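# Stack the 96-well plate from nest N1 onto plate in K1

## Task

Pick up the 96-well plate sitting in plate nest N1 and set it onto the plate already in stack rack K1 so the two are fully nested and the upper plate's well A1 lies above the lower plate's well A1; the lower plate has to remain flat in K1, the stack must stay put without the robot holding it, and the gripper must be opened and withdrawn at the end.

## Robot and tools

ROBOT. Two 7-joint xArm7 arms with parallel grippers, named left_arm and right_arm. The names say nothing about image sides. Base roots in the scene frame: left_arm at (+0.048, +0.356, 0) with quat_wxyz (+0.999, 0, 0, -0.049); right_arm at (-0.014, -0.355, 0) with quat_wxyz (+1.000, 0, 0, +0.021). Either arm may do the job, and the unused one can be parked out of the way. The arms must not strike or shove each other.

FRAME. One shared scene frame. The origin is on the table top midway between the arms, +z is up, +x points out over the table, and left_arm sits toward +y. Reported hand positions can be off, more so at long reach.

GRIPPER. The fingers point along the gripper's +z and close along its y. end_effector_position (link pinch) lies between the closed pads, about 2 cm short of the fingertips, and the tips move about 10 mm further along +z as they close. Maximum pad gap is 84 mm. A plate can only be gripped across its width, on the body above the flange. Keep the pads off the base flange, because a pad jammed there may stay stuck even after opening. Well A1 is at the plate's cut-off corner, so match the corners to get A1 over A1.

ROW FORMAT. Every motion command uses a row of 16 numbers. The first 8 are for left_arm: x, y, z, qw, qx, qy, qz, opening. The next 8 are the same for right_arm. x, y, z is an absolute target in metres for end_effector_position, in the scene frame. qw..qz is an absolute target orientation (w first) for end_effector_quat_wxyz. Opening runs from -1 (closed) to +1 (fully open, 0.084 m). Always fill in both arms. For an arm that should stay still, repeat its last reported pose and the opening it should keep. To hold an orientation steady, resend the same target quaternion instead of copying back a reported one that has drifted.

execute_actions(actions): a list of actions. Each action is a table of up to 15 rows, and each row is applied for one control step of 1/30 s. A short table keeps its final row for the remaining steps of the 15. An empty list only returns the state and camera images. A target more than 0.6 m from that gripper's current position, along any of its own axes, gets the action refused for both arms. A malformed action, or a first action that fails this check against the last reported state, rejects the whole call.

move(target, speed, blocking): target is one 16-number row. Each gripper travels in a straight line toward its pose, with both paths ending together in 0.5 to 10 s; anything longer is cut off at 10 s. speed is the top path speed in m/s, from 0.002 to 0.5 (default 0.25), and turning is capped at twice that value in rad/s. Moves ignore obstacles and the other arm. Grippers lag their path and can overshoot speed, especially with a nearly straight arm. The opening is applied at the start. Faster contact hits harder, and aiming past a contact presses harder. With blocking=false the result comes back after 0.5 s while motion continues; until a result shows the end, use wait or stop before sending new rows or moves. The result adds a move: line giving the ending (done, off_target, moving, held, fault) and limits. limits=paced means the pose was clipped. limits=held means a check blocked some steps, after which the arm may speed up sharply. Each gripper's distance to its pose is also given.

wait(seconds): 0 to 10. Lets time pass with the last commands held and returns early if a move finishes. stop(): brakes a running move, and braking needs room. The fingers keep moving. zoom_image(camera, region): camera is cam_low, cam_left_wrist or cam_right_wrist, all 504x504. region is [x0, y0, x1, y1] in pixels from the top-left, at most 504x504. read_manual(section) returns licence text only. finished_scene(scene) ends the scene, cannot be undone, and reports success.

CONTROL. Each step, the commanded pose is clipped to within 70 mm and 16 degrees of the measured pose, then damped IK is applied, with position given priority over orientation. Far targets therefore take several actions. The Hand target lines show the pose currently being driven toward.

GRIPPING. grip_measured is the actual opening on the same scale. To hold something, keep commanding an opening well below grip_measured; a bigger gap squeezes harder, up to about 24 N per pad. Fast closing can hit hard. Sending back grip_measured still holds parts up to about 6 cm wide, but wider ones may slip.

SAFETY. A joint reaching its load limit (N m: 43.5, 43.5, 26.1, 26.1, 26.1, 17.4, 17.4, base to wrist, held weight included) triggers a TORQUE FAULT: the joint backs off, holds for 10 s, and the rest of the call is skipped. Holding a load heats the motors. MOTOR HOT appears at 65 °C, and at 80 °C the arm brakes with an OVER-TEMPERATURE FAULT. Loose parts may be nudged and held parts tugged now and then. Never drop or knock anything off the table, and avoid slams and hard pushes. The robot holds its last command while you compose replies, so plan calls that are short and smooth. Finish by opening the gripper, lifting clear, and checking that the plate sits nested and flat.

Each tool is called after "Request:" as name([rows], argument=value, ...), one row to a line, values as JSON.

## Session

Request:
execute_actions(actions=[])

Scene clock: 0.00 s.
left_arm: end_effector_position=(+0.3724, -0.0458, +0.3769) grip_measured=+1.00 end_effector_quat_wxyz=(-0.176, +0.776, +0.489, +0.358) end_effector_velocity=(+0.001, +0.000, -0.001) end_effector_angular_velocity=(+0.001, +0.001, +0.000) | right_arm: end_effector_position=(+0.3838, -0.3382, +0.2465) grip_measured=+1.00 end_effector_quat_wxyz=(-0.002, +1.000, +0.021, -0.005) end_effector_velocity=(-0.000, +0.000, -0.000) end_effector_angular_velocity=(-0.000, +0.000, +0.002)
Joint positions: left_arm=[-0.971  0.542 -0.257  2.122  0.811  2.103 -2.213  0.084] | right_arm=[ 0.002 -0.247 -0.001  0.914  0.003  1.172 -0.001  0.084]
Joint velocities: left_arm=[ 0.001  0.001 -0.    -0.001 -0.    -0.001 -0.    -0.   ] | right_arm=[ 0.001  0.     0.    -0.    -0.    -0.    -0.001  0.   ]
Joint torques (N m, as the arm reports them, + toward a larger angle): no reading
Motor temperatures (°C, as the motors report them): left_arm=[28 27 31 31 28 34 30] | right_arm=[25 27 33 32 29 33 30]
Hand target (left_arm): +0.372, -0.046, +0.377; -0.176, +0.776, +0.489, +0.358
Hand target (right_arm): +0.384, -0.338, +0.247; -0.002, +1.000, +0.021, -0.005

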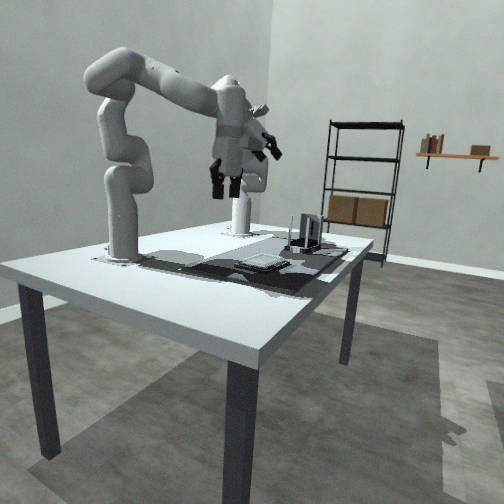

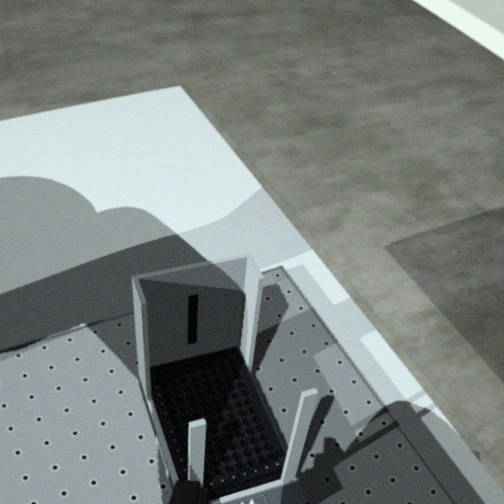

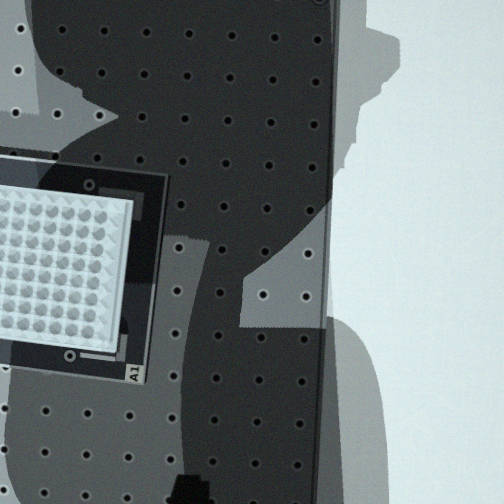

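Request:
move(target=[0.42,0.15,0.36,0,1,0,0,1,0.3838,-0.3382,0.2465,0,1,0,0,1], speed=0.4)

Request:
move(target=[0.42,0.15,0.36,0,1,0,0,1,0.375,-0.2,0.2465,0,1,0,0,1], speed=0.4)

Scene clock: 10.33 s.
left_arm: end_effector_position=(+0.4200, +0.1489, +0.3598) grip_measured=+1.00 end_effector_quat_wxyz=(-0.001, +1.000, -0.001, +0.000) end_effector_velocity=(+0.002, +0.004, +0.001) end_effector_angular_velocity=(-0.002, +0.004, +0.003) | right_arm: end_effector_position=(+0.3838, -0.3382, +0.2465) grip_measured=+1.00 end_effector_quat_wxyz=(+0.000, +1.000, -0.000, -0.000) end_effector_velocity=(+0.000, +0.001, +0.000) end_effector_angular_velocity=(+0.000, -0.001, +0.001)
Joint positions: left_arm=[-0.478 -0.171  0.061  1.311  0.013  1.482 -0.516  0.084] | right_arm=[-0.003 -0.256  0.005  0.904  0.001  1.16   0.042  0.084]
Joint velocities: left_arm=[ 0.006  0.001  0.006  0.005 -0.003  0.006  0.009 -0.   ] | right_arm=[ 0.     0.     0.001  0.001  0.    -0.     0.    -0.   ]
Joint torques (N m, as the arm reports them, + toward a larger angle): left_arm=[  0.92 -21.05   0.47  14.1    1.    -1.39  -0.1 ] | right_arm=[  1.59 -14.09  -0.17  21.08   0.35  -2.38   0.44]
Motor temperatures (°C, as the motors report them): left_arm=[28 28 31 34 28 34 30] | right_arm=[25 27 33 35 29 33 30]
Hand target (left_arm): +0.420, +0.149, +0.360; -0.001, +1.000, -0.001, +0.000
Hand target (right_arm): +0.384, -0.338, +0.246; +0.000, +1.000, -0.000, -0.000
Off the commanded pose (left_arm): 0.001 m, 0 deg.
Off the commanded pose (right_arm): 0.000 m, 0 deg.
move: done

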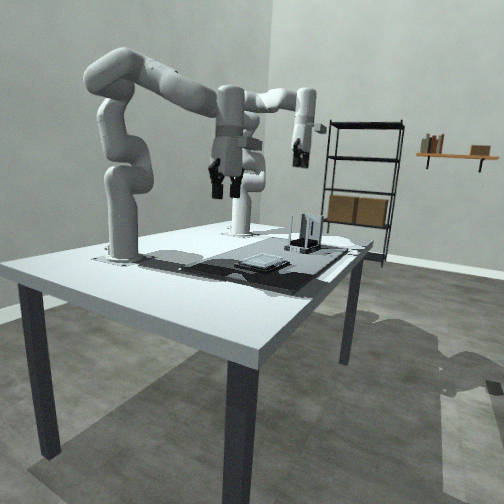

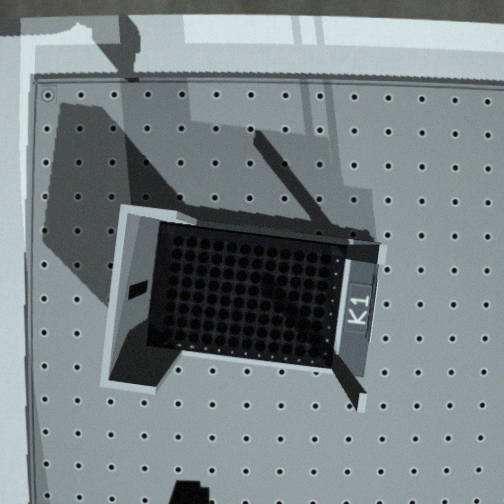

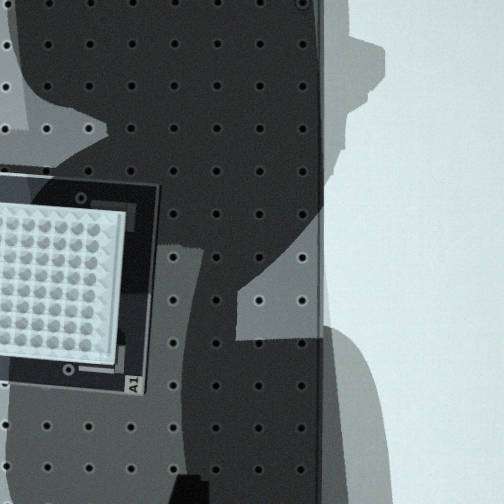

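Scene clock: 11.27 s.
left_arm: end_effector_position=(+0.4200, +0.1500, +0.3600) grip_measured=+1.00 end_effector_quat_wxyz=(-0.000, +1.000, -0.000, -0.000) end_effector_velocity=(+0.000, -0.000, +0.000) end_effector_angular_velocity=(-0.000, -0.001, -0.000) | right_arm: end_effector_position=(+0.3750, -0.2012, +0.2465) grip_measured=+1.00 end_effector_quat_wxyz=(+0.001, +1.000, -0.001, -0.000) end_effector_velocity=(-0.001, +0.005, +0.000) end_effector_angular_velocity=(-0.003, +0.000, +0.008)
Joint positions: left_arm=[-0.477 -0.173  0.063  1.309  0.011  1.482 -0.515  0.084] | right_arm=[ 0.127 -0.19   0.197  0.972  0.039  1.159  0.347  0.084]
Joint velocities: left_arm=[ 0.     0.    -0.     0.001  0.    -0.001  0.     0.   ] | right_arm=[ 0.005  0.004  0.007  0.005 -0.002  0.002  0.005  0.   ]
Joint torques (N m, as the arm reports them, + toward a larger angle): left_arm=[  1.16 -20.65   0.49  14.1    0.83  -1.42  -0.08] | right_arm=[  1.53 -15.35  -0.13  21.21   0.6   -2.78   0.29]
Motor temperatures (°C, as the motors report them): left_arm=[28 28 31 34 28 34 30] | right_arm=[25 27 33 36 29 33 30]
Hand target (left_arm): +0.420, +0.150, +0.360; -0.000, +1.000, -0.000, -0.000
Hand target (right_arm): +0.375, -0.200, +0.247; +0.001, +1.000, -0.000, -0.000
Off the commanded pose (left_arm): 0.000 m, 0 deg.
Off the commanded pose (right_arm): 0.001 m, 0 deg.
move: done

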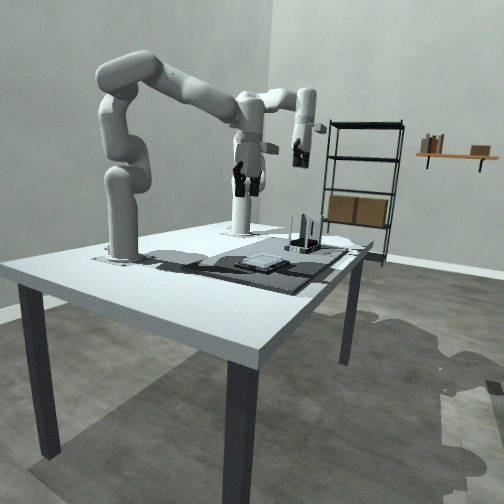

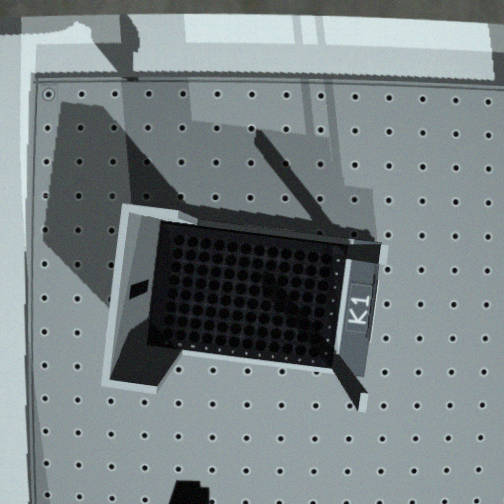

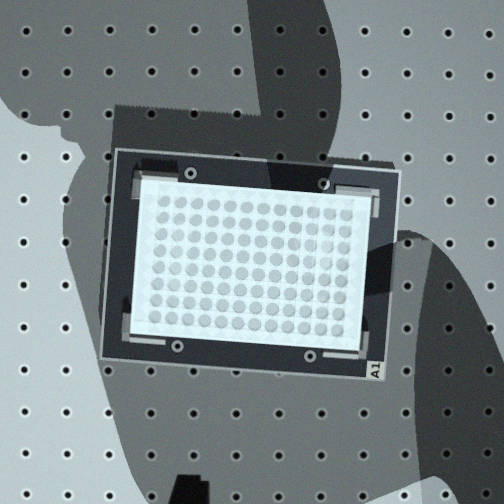

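Request:
zoom_image(camera="cam_right_wrist", region=[90,130,420,400])

Request:
zoom_image(camera="cam_left_wrist", region=[90,180,410,430])

Request:
zoom_image(camera="cam_low", region=[220,200,360,290])

Region (90, 130, 420, 400) of cam_right_wrist's 504x504 image, scaled by 1.527, with more detail than that image has; it fills the top 412 rows of this view, and the rest is white.

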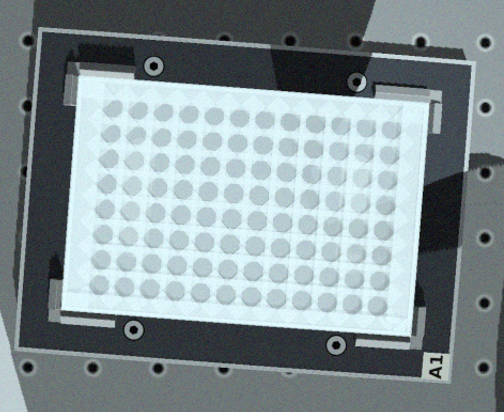

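Region (90, 180, 410, 430) of cam_left_wrist's 504x504 image, scaled by 1.575, with more detail than that image has; it fills the top 394 rows of this view, and the rest is white.

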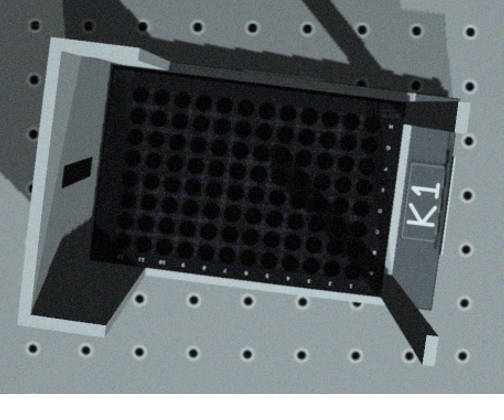

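Region (220, 200, 360, 290) of cam_low's 504x504 image, scaled by 3.600, with more detail than that image has; it fills the top 324 rows of this view, and the rest is white.

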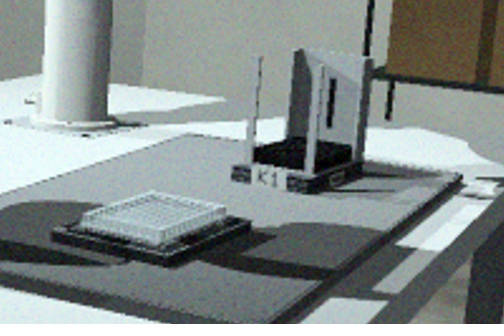

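Request:
zoom_image(camera="cam_right_wrist", region=[300,290,390,370])

Request:
zoom_image(camera="cam_right_wrist", region=[120,160,210,240])

Region (300, 290, 390, 370) of cam_right_wrist's 504x504 image, scaled by 5.600, with more detail than that image has.

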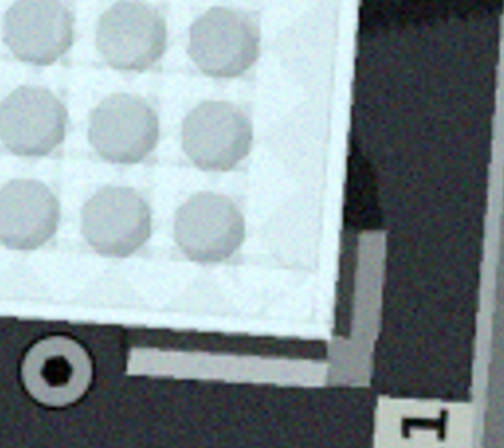

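Region (120, 160, 210, 240) of cam_right_wrist's 504x504 image, scaled by 5.600, with more detail than that image has.

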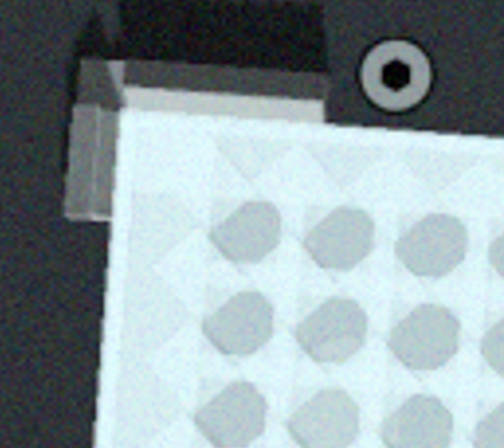

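Request:
move(target=[0.42,0.1,0.3,0,0.68,-0.733,0,1,0.2,-0.5,0.3,0,1,0,0,1], speed=0.5)

Request:
move(target=[0.407,-0.097,0.17,0,0.68,-0.733,0,1,0.2,-0.5,0.3,0,1,0,0,1], speed=0.4)

Scene clock: 35.47 s.
left_arm: end_effector_position=(+0.4203, +0.0999, +0.3002) grip_measured=+1.00 end_effector_quat_wxyz=(+0.000, +0.680, -0.733, +0.000) end_effector_velocity=(-0.001, -0.000, -0.002) end_effector_angular_velocity=(+0.001, +0.003, -0.010) | right_arm: end_effector_position=(+0.2012, -0.4985, +0.3000) grip_measured=+1.00 end_effector_quat_wxyz=(-0.002, +1.000, +0.001, +0.001) end_effector_velocity=(-0.000, -0.002, +0.001) end_effector_angular_velocity=(-0.002, -0.002, +0.001)
Joint positions: left_arm=[-0.604 -0.094  0.097  1.221  0.009  1.314  1.035  0.084] | right_arm=[-0.168 -0.824 -0.311  0.692 -0.222  1.493 -0.326  0.084]
Joint velocities: left_arm=[-0.001  0.001 -0.001 -0.003 -0.001 -0.001  0.008 -0.   ] | right_arm=[-0.    -0.001 -0.003  0.002 -0.003  0.    -0.004 -0.   ]
Joint torques (N m, as the arm reports them, + toward a larger angle): left_arm=[  0.78 -23.72   0.52  14.33   0.59  -1.41  -0.11] | right_arm=[ 2.11 -0.19  4.08 20.64  0.56 -2.61  0.25]
Motor temperatures (°C, as the motors report them): left_arm=[28 28 31 38 28 34 30] | right_arm=[25 28 33 39 29 33 30]
Hand target (left_arm): +0.420, +0.100, +0.300; +0.000, +0.680, -0.733, +0.000
Hand target (right_arm): +0.201, -0.499, +0.300; -0.002, +1.000, +0.001, +0.001
Off the commanded pose (left_arm): 0.000 m, 0 deg.
Off the commanded pose (right_arm): 0.002 m, 0 deg.
move: done

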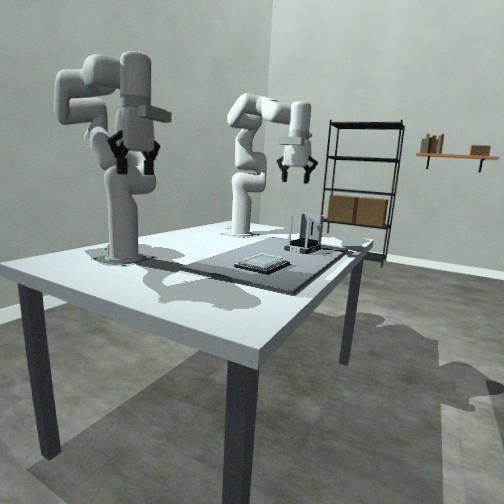

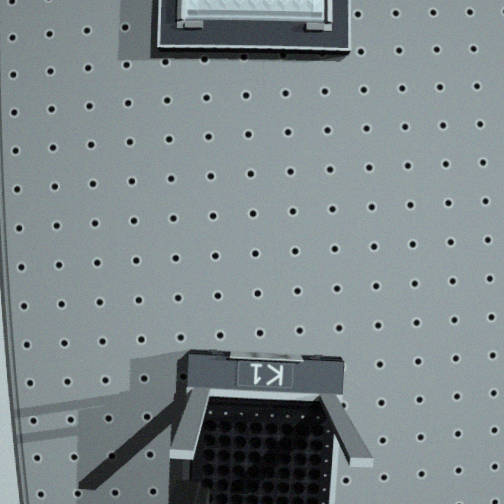

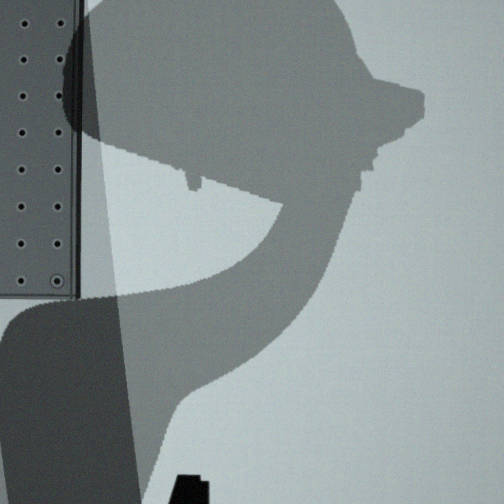

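Scene clock: 36.77 s.
left_arm: end_effector_position=(+0.4073, -0.0973, +0.1708) grip_measured=+1.00 end_effector_quat_wxyz=(+0.000, +0.680, -0.733, +0.000) end_effector_velocity=(-0.002, -0.001, -0.003) end_effector_angular_velocity=(+0.005, +0.004, -0.004) | right_arm: end_effector_position=(+0.2000, -0.5000, +0.3000) grip_measured=+1.00 end_effector_quat_wxyz=(-0.000, +1.000, +0.000, +0.000) end_effector_velocity=(+0.001, +0.000, +0.000) end_effector_angular_velocity=(-0.001, -0.001, +0.001)
Joint positions: left_arm=[-0.766  0.405 -0.042  1.484  0.018  1.079  0.734  0.084] | right_arm=[-0.171 -0.825 -0.31   0.691 -0.227  1.494 -0.326  0.084]
Joint velocities: left_arm=[-0.003  0.006 -0.001  0.002  0.001  0.002 -0.001  0.   ] | right_arm=[ 0.001  0.     0.002 -0.     0.    -0.001  0.     0.   ]
Joint torques (N m, as the arm reports them, + toward a larger angle): left_arm=[  0.98 -37.53  -0.01  13.96   0.76  -1.44  -0.25] | right_arm=[ 2.32 -0.6   3.33 20.39  0.65 -2.74  0.59]
Motor temperatures (°C, as the motors report them): left_arm=[28 28 31 38 28 34 30] | right_arm=[25 28 33 39 29 33 30]
Hand target (left_arm): +0.407, -0.097, +0.170; +0.000, +0.680, -0.733, -0.000
Hand target (right_arm): +0.200, -0.500, +0.300; -0.000, +1.000, -0.000, +0.000
Off the commanded pose (left_arm): 0.001 m, 0 deg.
Off the commanded pose (right_arm): 0.000 m, 0 deg.
move: done

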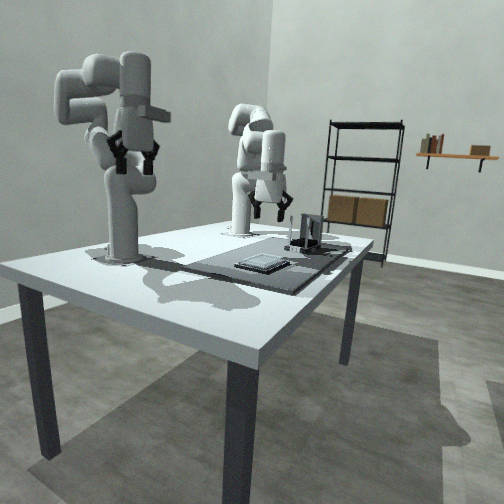

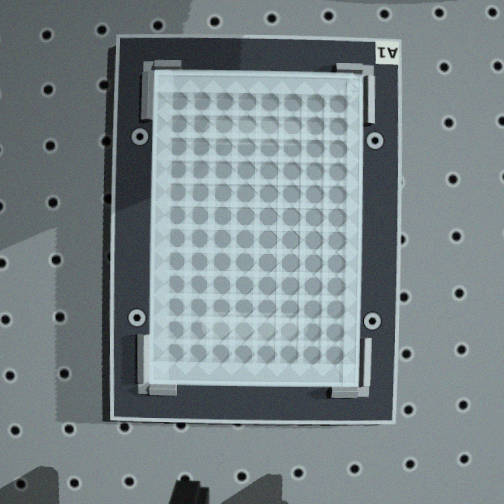

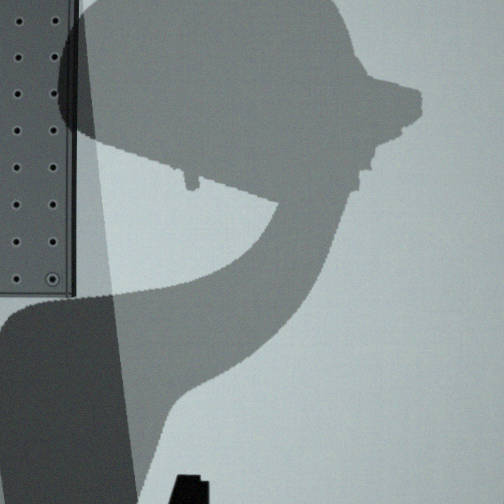

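Request:
zoom_image(camera="cam_left_wrist", region=[130,50,390,180])

Request:
zoom_image(camera="cam_left_wrist", region=[130,280,390,410])

Request:
zoom_image(camera="cam_left_wrist", region=[310,55,390,125])

Region (130, 50, 390, 180) of cam_left_wrist's 504x504 image, scaled by 1.938, with more detail than that image has.

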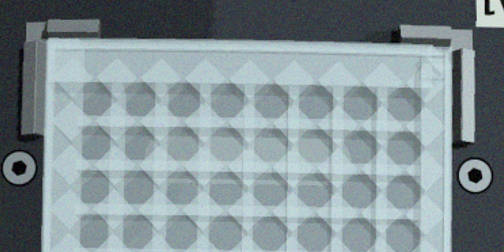

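Region (130, 280, 390, 410) of cam_left_wrist's 504x504 image, scaled by 1.938, with more detail than that image has.

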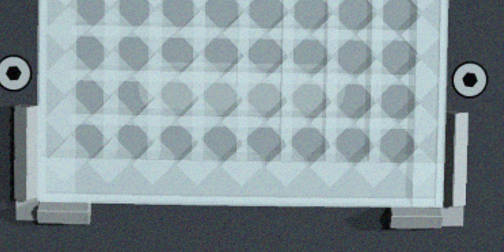

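Region (310, 55, 390, 125) of cam_left_wrist's 504x504 image, scaled by 6.300, with more detail than that image has; it fills the top 441 rows of this view, and the rest is white.

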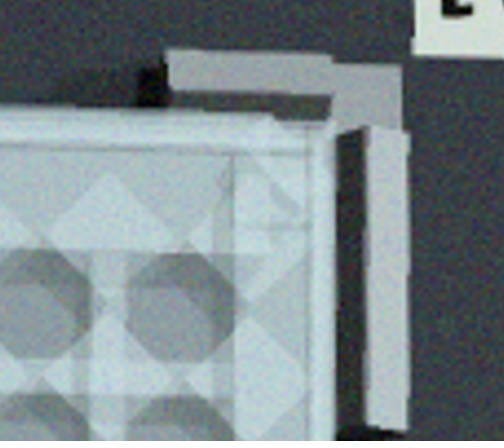

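Request:
move(target=[0.4327,-0.173,0.075,0,0.674,-0.7385,0,1,0.2,-0.5,0.3,0,1,0,0,1])

Request:
zoom_image(camera="cam_low", region=[220,220,310,285])

Scene clock: 52.97 s.
left_arm: end_effector_position=(+0.4330, -0.1733, +0.0759) grip_measured=+1.00 end_effector_quat_wxyz=(+0.000, +0.674, -0.739, +0.001) end_effector_velocity=(-0.003, +0.000, -0.007) end_effector_angular_velocity=(+0.011, +0.009, -0.003) | right_arm: end_effector_position=(+0.2000, -0.5000, +0.3000) grip_measured=+1.00 end_effector_quat_wxyz=(-0.000, +1.000, -0.000, +0.000) end_effector_velocity=(+0.000, +0.000, +0.000) end_effector_angular_velocity=(-0.001, +0.000, +0.001)
Joint positions: left_arm=[-0.808  0.787 -0.05   1.818  0.041  1.031  0.698  0.084] | right_arm=[-0.171 -0.825 -0.31   0.691 -0.227  1.494 -0.326  0.084]
Joint velocities: left_arm=[-0.002  0.014 -0.001  0.006 -0.     0.006  0.    -0.   ] | right_arm=[ 0.001 -0.     0.001  0.    -0.     0.    -0.    -0.   ]
Joint torques (N m, as the arm reports them, + toward a larger angle): left_arm=[  0.98 -45.92  -0.25  13.91   0.76  -1.43  -0.28] | right_arm=[ 1.78 -1.15  3.68 20.62  0.89 -2.64  0.27]
Motor temperatures (°C, as the motors report them): left_arm=[28 29 31 39 28 34 30] | right_arm=[25 27 33 40 29 33 30]
Hand target (left_arm): +0.433, -0.173, +0.075; -0.000, -0.674, +0.739, +0.000
Hand target (right_arm): +0.200, -0.500, +0.300; -0.000, +1.000, +0.000, -0.000
Off the commanded pose (left_arm): 0.001 m, 0 deg.
Off the commanded pose (right_arm): 0.000 m, 0 deg.
move: done

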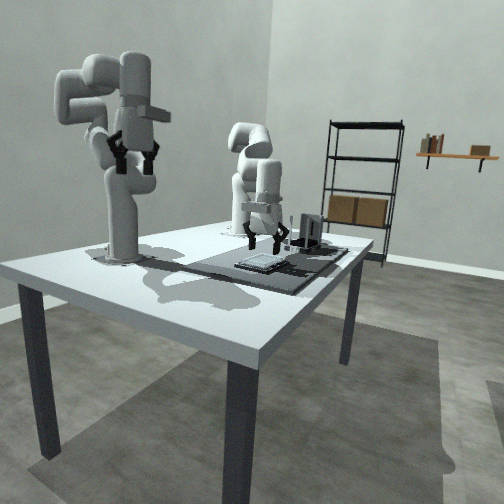

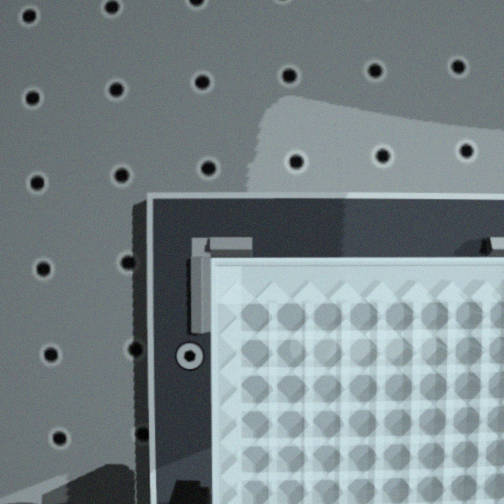

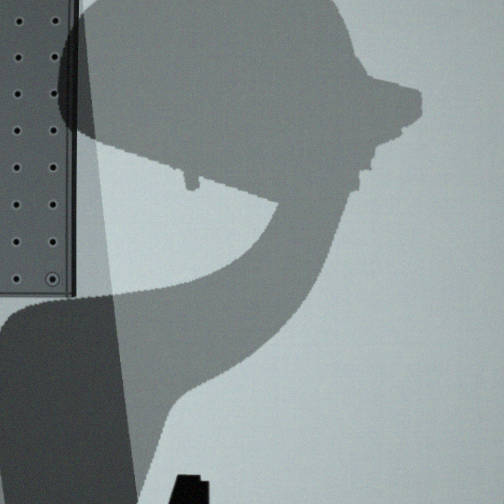

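Region (220, 220, 310, 285) of cam_low's 504x504 image, scaled by 5.600, with more detail than that image has.

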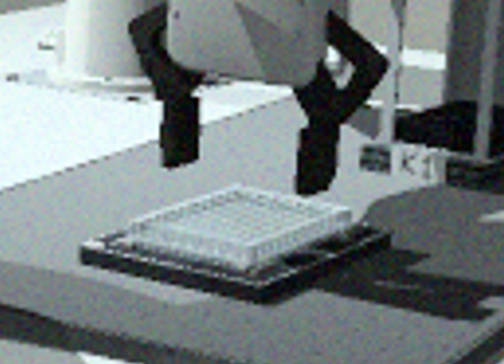

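Request:
move(target=[0.4336,-0.175,0.043,0,0.674,-0.7385,0,1,0.2,-0.5,0.3,0,1,0,0,1], speed=0.04)

Request:
zoom_image(camera="cam_low", region=[230,235,300,285])

Request:
zoom_image(camera="cam_left_wrist", region=[150,400,300,504])

Scene clock: 63.20 s.
left_arm: end_effector_position=(+0.4339, -0.1754, +0.0443) grip_measured=+1.00 end_effector_quat_wxyz=(+0.000, +0.674, -0.739, +0.001) end_effector_velocity=(-0.001, -0.001, -0.001) end_effector_angular_velocity=(+0.000, -0.001, -0.003) | right_arm: end_effector_position=(+0.2000, -0.5000, +0.3000) grip_measured=+1.00 end_effector_quat_wxyz=(+0.000, +1.000, +0.000, -0.000) end_effector_velocity=(+0.000, +0.001, -0.000) end_effector_angular_velocity=(+0.001, +0.000, +0.001)
Joint positions: left_arm=[-0.81   0.841 -0.048  1.817  0.043  0.976  0.697  0.084] | right_arm=[-0.171 -0.825 -0.31   0.691 -0.227  1.494 -0.326  0.084]
Joint velocities: left_arm=[-0.002  0.002 -0.     0.001  0.002 -0.002  0.     0.   ] | right_arm=[ 0.002  0.    -0.001 -0.001  0.001 -0.     0.001 -0.   ]
Joint torques (N m, as the arm reports them, + toward a larger angle): left_arm=[  1.38 -41.16  -0.44  12.89   0.65  -2.    -0.24] | right_arm=[ 1.76 -0.73  3.22 20.34  0.55 -2.56  0.4 ]
Motor temperatures (°C, as the motors report them): left_arm=[28 30 31 39 28 34 30] | right_arm=[25 27 33 40 29 33 30]
Hand target (left_arm): +0.434, -0.175, +0.043; +0.000, -0.674, +0.739, +0.000
Hand target (right_arm): +0.200, -0.500, +0.300; +0.000, +1.000, +0.000, -0.000
Off the commanded pose (left_arm): 0.001 m, 0 deg.
Off the commanded pose (right_arm): 0.000 m, 0 deg.
move: done

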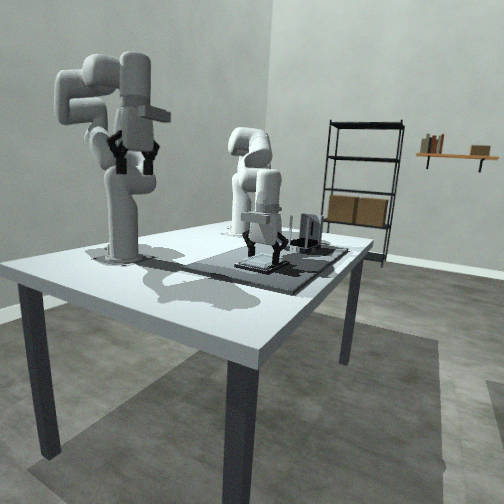

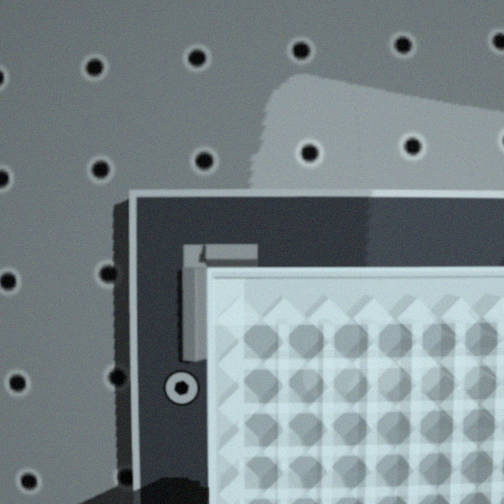

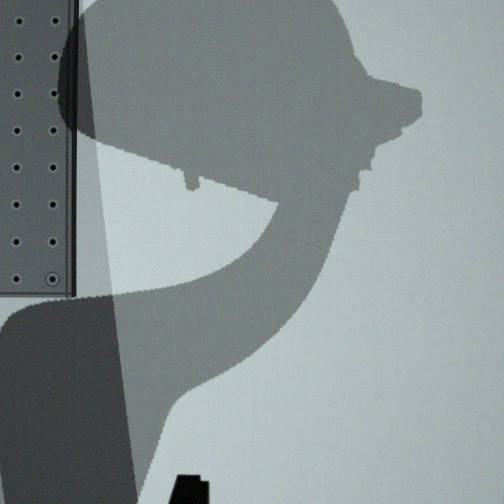

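Region (230, 235, 300, 285) of cam_low's 504x504 image, scaled by 7.200, with more detail than that image has; it fills the top 360 rows of this view, and the rest is white.

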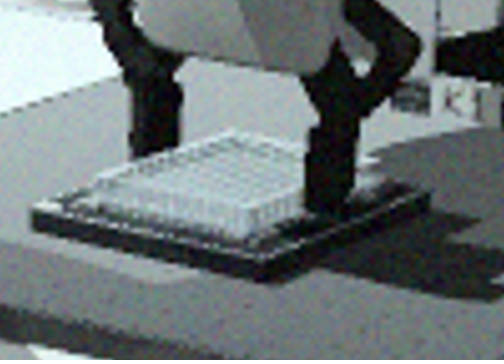

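Region (150, 400, 300, 504) of cam_left_wrist's 504x504 image, scaled by 3.360, with more detail than that image has; it fills the top 349 rows of this view, and the rest is white.

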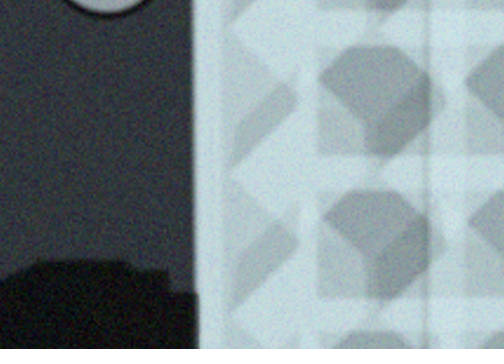

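Request:
execute_actions([
  [[0.4336,-0.175,0.0465,0,0.674,-0.7385,0,1,0.2,-0.5,0.3,0,1,0,0,1]],
  [[0.4336,-0.175,0.0465,0,0.674,-0.7385,0,0.7,0.2,-0.5,0.3,0,1,0,0,1]],
  [[0.4336,-0.175,0.0465,0,0.674,-0.7385,0,0.2,0.2,-0.5,0.3,0,1,0,0,1]],
])

Request:
move(target=[0.4336,-0.175,0.07,0,0.674,-0.7385,0,0.2,0.2,-0.5,0.3,0,1,0,0,1], speed=0.05)

Request:
zoom_image(camera="cam_low", region=[230,235,300,285])

Scene clock: 69.87 s.
left_arm: end_effector_position=(+0.4335, -0.1749, +0.0463) grip_measured=+0.94 end_effector_quat_wxyz=(-0.000, +0.674, -0.739, -0.000) end_effector_velocity=(-0.001, -0.000, +0.001) end_effector_angular_velocity=(-0.000, -0.000, -0.001) | right_arm: end_effector_position=(+0.2000, -0.5000, +0.3000) grip_measured=+1.00 end_effector_quat_wxyz=(-0.000, +1.000, -0.000, +0.000) end_effector_velocity=(-0.000, -0.000, -0.000) end_effector_angular_velocity=(+0.000, +0.001, -0.002)
Joint positions: left_arm=[-0.81   0.837 -0.048  1.816  0.043  0.981  0.697  0.082] | right_arm=[-0.171 -0.825 -0.31   0.691 -0.227  1.494 -0.326  0.084]
Joint velocities: left_arm=[-0.001 -0.002  0.    -0.001 -0.     0.001 -0.     0.   ] | right_arm=[-0.001  0.    -0.001 -0.001 -0.    -0.     0.001 -0.   ]
Joint torques (N m, as the arm reports them, + toward a larger angle): left_arm=[  0.75 -46.48  -0.27  14.11   0.62  -1.4   -0.15] | right_arm=[ 1.09 -0.89  3.28 20.73  0.66 -2.77  0.73]
Motor temperatures (°C, as the motors report them): left_arm=[28 29 31 39 28 34 30] | right_arm=[25 27 33 40 29 33 30]
Hand target (left_arm): +0.434, -0.175, +0.047; -0.000, -0.674, +0.739, +0.000
Hand target (right_arm): +0.200, -0.500, +0.300; -0.000, +1.000, -0.000, -0.000
Off the commanded pose (left_arm): 0.000 m, 0 deg.
Off the commanded pose (right_arm): 0.000 m, 0 deg.

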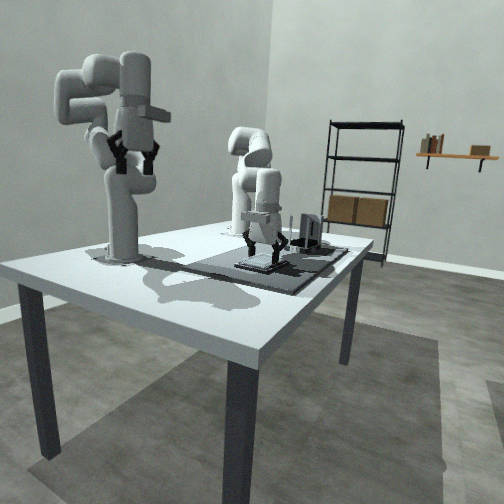

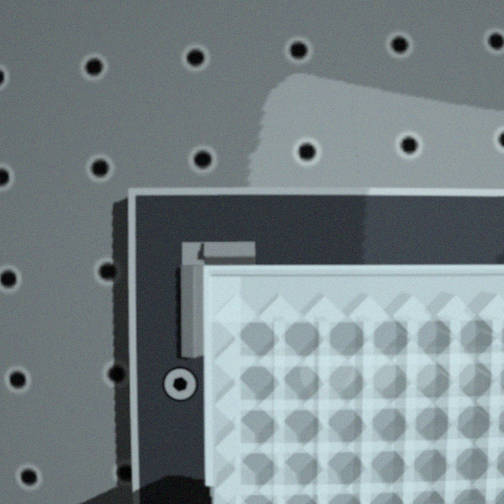

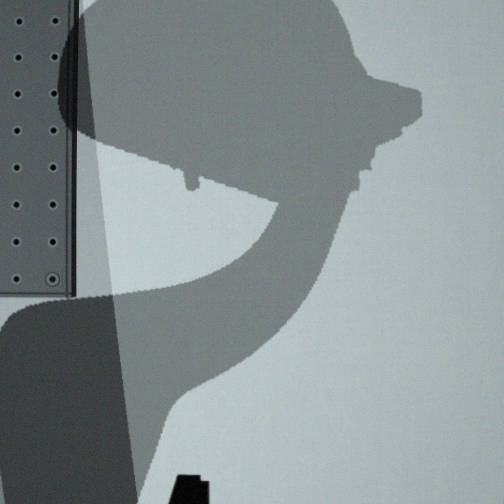

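Scene clock: 70.67 s.
left_arm: end_effector_position=(+0.4334, -0.1748, +0.0696) grip_measured=+0.94 end_effector_quat_wxyz=(-0.000, +0.674, -0.739, -0.000) end_effector_velocity=(-0.001, +0.001, -0.001) end_effector_angular_velocity=(+0.004, +0.004, -0.001) | right_arm: end_effector_position=(+0.2000, -0.5000, +0.3000) grip_measured=+1.00 end_effector_quat_wxyz=(-0.000, +1.000, +0.000, -0.000) end_effector_velocity=(+0.000, -0.000, +0.000) end_effector_angular_velocity=(-0.000, -0.001, -0.000)
Joint positions: left_arm=[-0.809  0.803 -0.049  1.827  0.042  1.026  0.698  0.082] | right_arm=[-0.171 -0.825 -0.31   0.691 -0.227  1.494 -0.326  0.084]
Joint velocities: left_arm=[-0.001  0.001 -0.    -0.001 -0.001  0.003  0.     0.   ] | right_arm=[-0.     0.     0.001  0.001  0.001 -0.001 -0.     0.   ]
Joint torques (N m, as the arm reports them, + toward a larger angle): left_arm=[  0.95 -46.61  -0.33  13.99   0.66  -1.47  -0.12] | right_arm=[ 2.   -1.04  3.64 20.99  0.74 -2.44  0.04]
Motor temperatures (°C, as the motors report them): left_arm=[28 30 31 39 28 34 30] | right_arm=[25 27 33 40 29 33 30]
Hand target (left_arm): +0.434, -0.175, +0.070; -0.000, -0.674, +0.739, -0.000
Hand target (right_arm): +0.200, -0.500, +0.300; +0.000, +1.000, -0.000, -0.000
Off the commanded pose (left_arm): 0.000 m, 0 deg.
Off the commanded pose (right_arm): 0.000 m, 0 deg.
move: done

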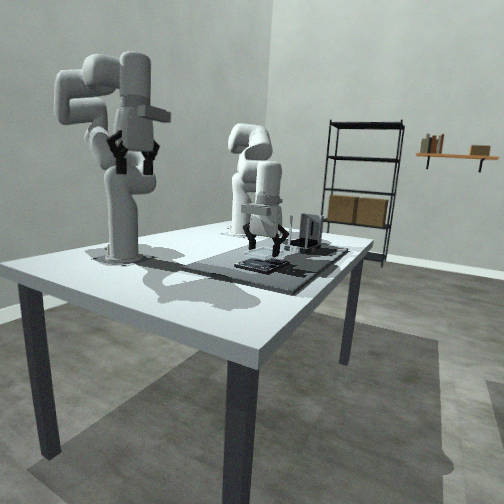

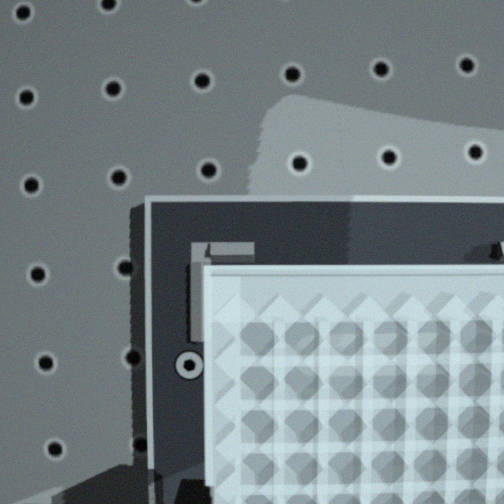

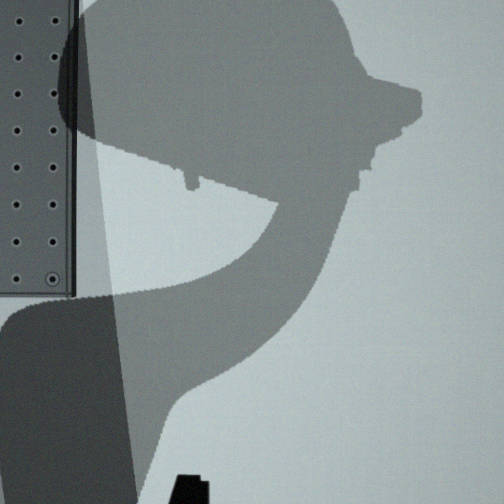

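Region (230, 235, 300, 285) of cam_low's 504x504 image, scaled by 7.200, with more detail than that image has; it fills the top 360 rows of this view, and the rest is white.

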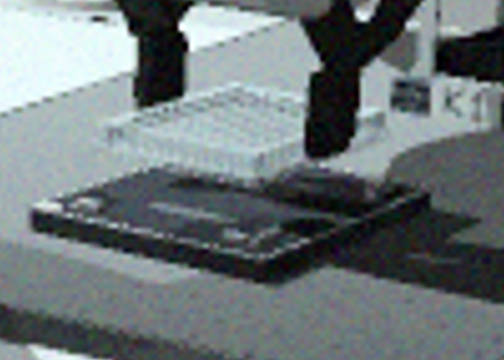

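Request:
move(target=[0.44,-0.06,0.2,0,0.661,-0.75,0,0.2,0.2,-0.5,0.3,0,1,0,0,1])

Request:
move(target=[0.457,0.188,0.2,0,0.661,-0.75,0,0.2,0.2,-0.5,0.3,0,1,0,0,1])

Scene clock: 77.73 s.
left_arm: end_effector_position=(+0.4393, -0.0599, +0.1987) grip_measured=+0.94 end_effector_quat_wxyz=(-0.000, +0.661, -0.751, -0.001) end_effector_velocity=(+0.006, +0.002, +0.008) end_effector_angular_velocity=(-0.010, -0.012, +0.008) | right_arm: end_effector_position=(+0.2000, -0.5000, +0.3000) grip_measured=+1.00 end_effector_quat_wxyz=(+0.000, +1.000, +0.000, -0.000) end_effector_velocity=(+0.000, +0.000, -0.000) end_effector_angular_velocity=(-0.001, +0.001, +0.001)
Joint positions: left_arm=[-0.696  0.358 -0.025  1.498  0.01   1.142  0.876  0.082] | right_arm=[-0.171 -0.825 -0.31   0.691 -0.227  1.494 -0.326  0.084]
Joint velocities: left_arm=[ 0.006 -0.01   0.004  0.005  0.    -0.     0.002  0.   ] | right_arm=[ 0.002  0.     0.    -0.    -0.001 -0.     0.001  0.   ]
Joint torques (N m, as the arm reports them, + toward a larger angle): left_arm=[  0.72 -37.06   0.25  14.14   0.62  -1.42  -0.18] | right_arm=[ 1.89 -1.7   3.47 20.5   0.89 -2.8   0.31]
Motor temperatures (°C, as the motors report them): left_arm=[28 30 31 39 28 34 30] | right_arm=[25 27 33 40 29 33 30]
Hand target (left_arm): +0.440, -0.060, +0.200; +0.000, -0.661, +0.750, -0.000
Hand target (right_arm): +0.200, -0.500, +0.300; -0.000, +1.000, -0.000, +0.000
Off the commanded pose (left_arm): 0.001 m, 0 deg.
Off the commanded pose (right_arm): 0.000 m, 0 deg.
move: done

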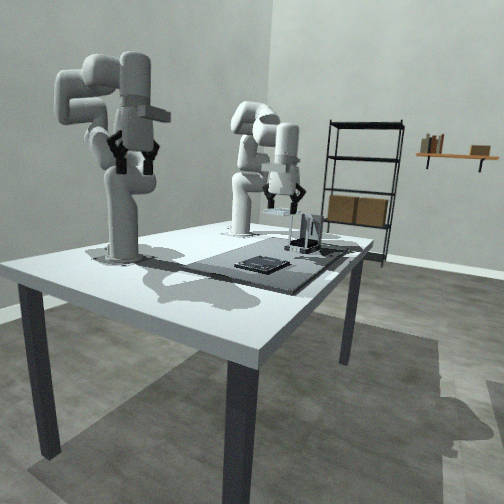

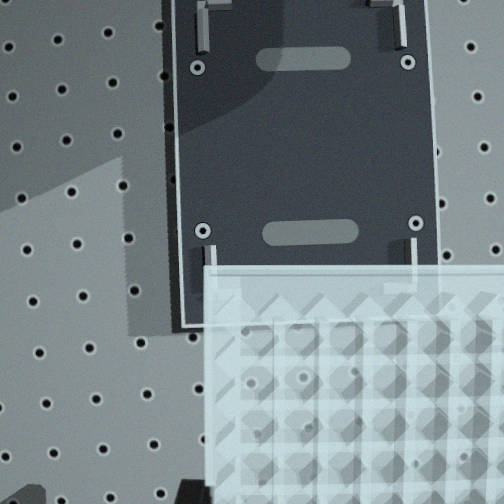

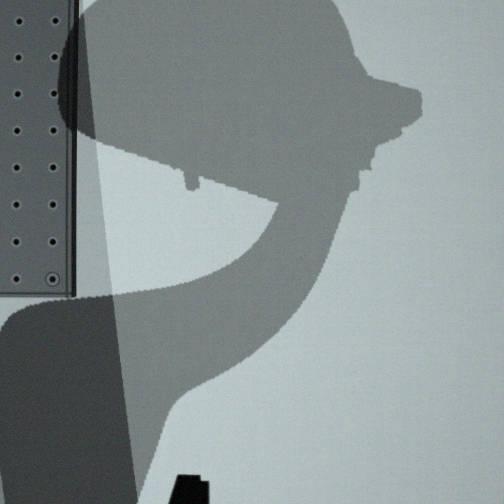

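Scene clock: 79.20 s.
left_arm: end_effector_position=(+0.4572, +0.1871, +0.1994) grip_measured=+0.94 end_effector_quat_wxyz=(-0.000, +0.661, -0.751, -0.000) end_effector_velocity=(+0.001, +0.006, +0.000) end_effector_angular_velocity=(-0.000, +0.001, +0.007) | right_arm: end_effector_position=(+0.2000, -0.5000, +0.3000) grip_measured=+1.00 end_effector_quat_wxyz=(-0.000, +1.000, -0.000, -0.000) end_effector_velocity=(-0.000, +0.000, -0.000) end_effector_angular_velocity=(+0.001, +0.000, +0.001)
Joint positions: left_arm=[-0.459 -0.064  0.164  0.961  0.013  1.024  1.297  0.082] | right_arm=[-0.171 -0.825 -0.31   0.691 -0.227  1.494 -0.326  0.084]
Joint velocities: left_arm=[ 0.007 -0.005  0.007 -0.004  0.001  0.001  0.006  0.   ] | right_arm=[ 0.     0.    -0.    -0.001  0.     0.    -0.001 -0.   ]
Joint torques (N m, as the arm reports them, + toward a larger angle): left_arm=[  1.33 -23.43   0.49  14.15   0.84  -1.45  -0.25] | right_arm=[ 1.37 -1.14  3.41 20.32  1.12 -2.55  0.1 ]
Motor temperatures (°C, as the motors report them): left_arm=[28 30 31 39 28 34 30] | right_arm=[25 27 33 40 29 33 30]
Hand target (left_arm): +0.458, +0.188, +0.200; +0.000, -0.661, +0.750, +0.000
Hand target (right_arm): +0.200, -0.500, +0.300; -0.000, +1.000, +0.000, +0.000
Off the commanded pose (left_arm): 0.001 m, 0 deg.
Off the commanded pose (right_arm): 0.000 m, 0 deg.
move: done

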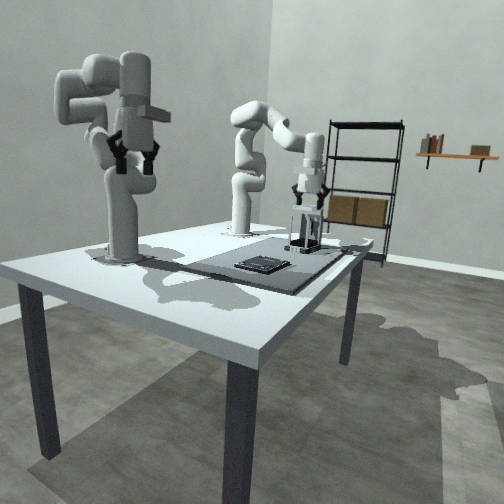

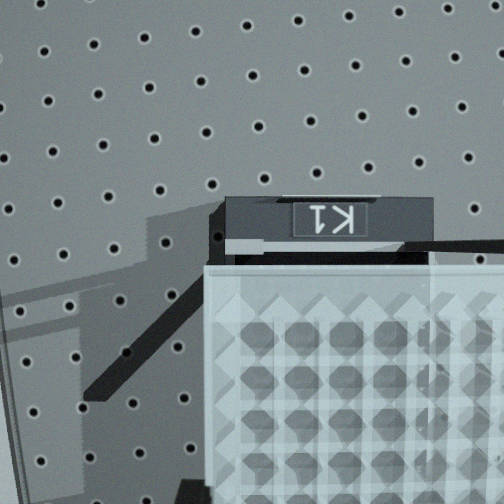

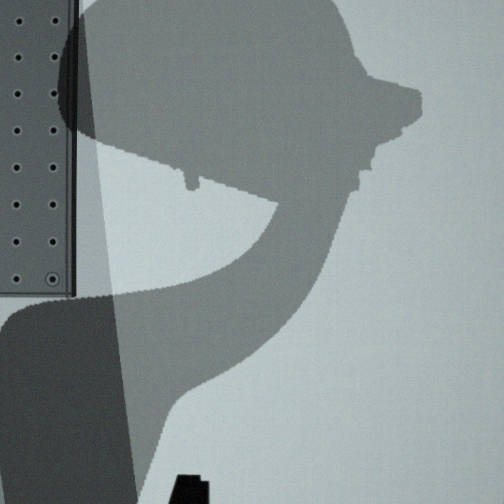

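Request:
zoom_image(camera="cam_left_wrist", region=[190,180,504,330])

Request:
zoom_image(camera="cam_left_wrist", region=[195,225,295,285])

Region (190, 180, 504, 330) of cam_left_wrist's 504x504 image, scaled by 1.605, with more detail than that image has; it fills the top 241 rows of this view, and the rest is white.

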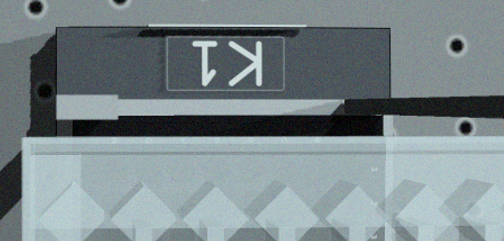

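Region (195, 225, 295, 285) of cam_left_wrist's 504x504 image, scaled by 5.040, with more detail than that image has; it fills the top 302 rows of this view, and the rest is white.

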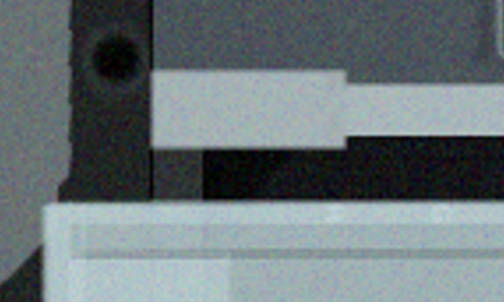

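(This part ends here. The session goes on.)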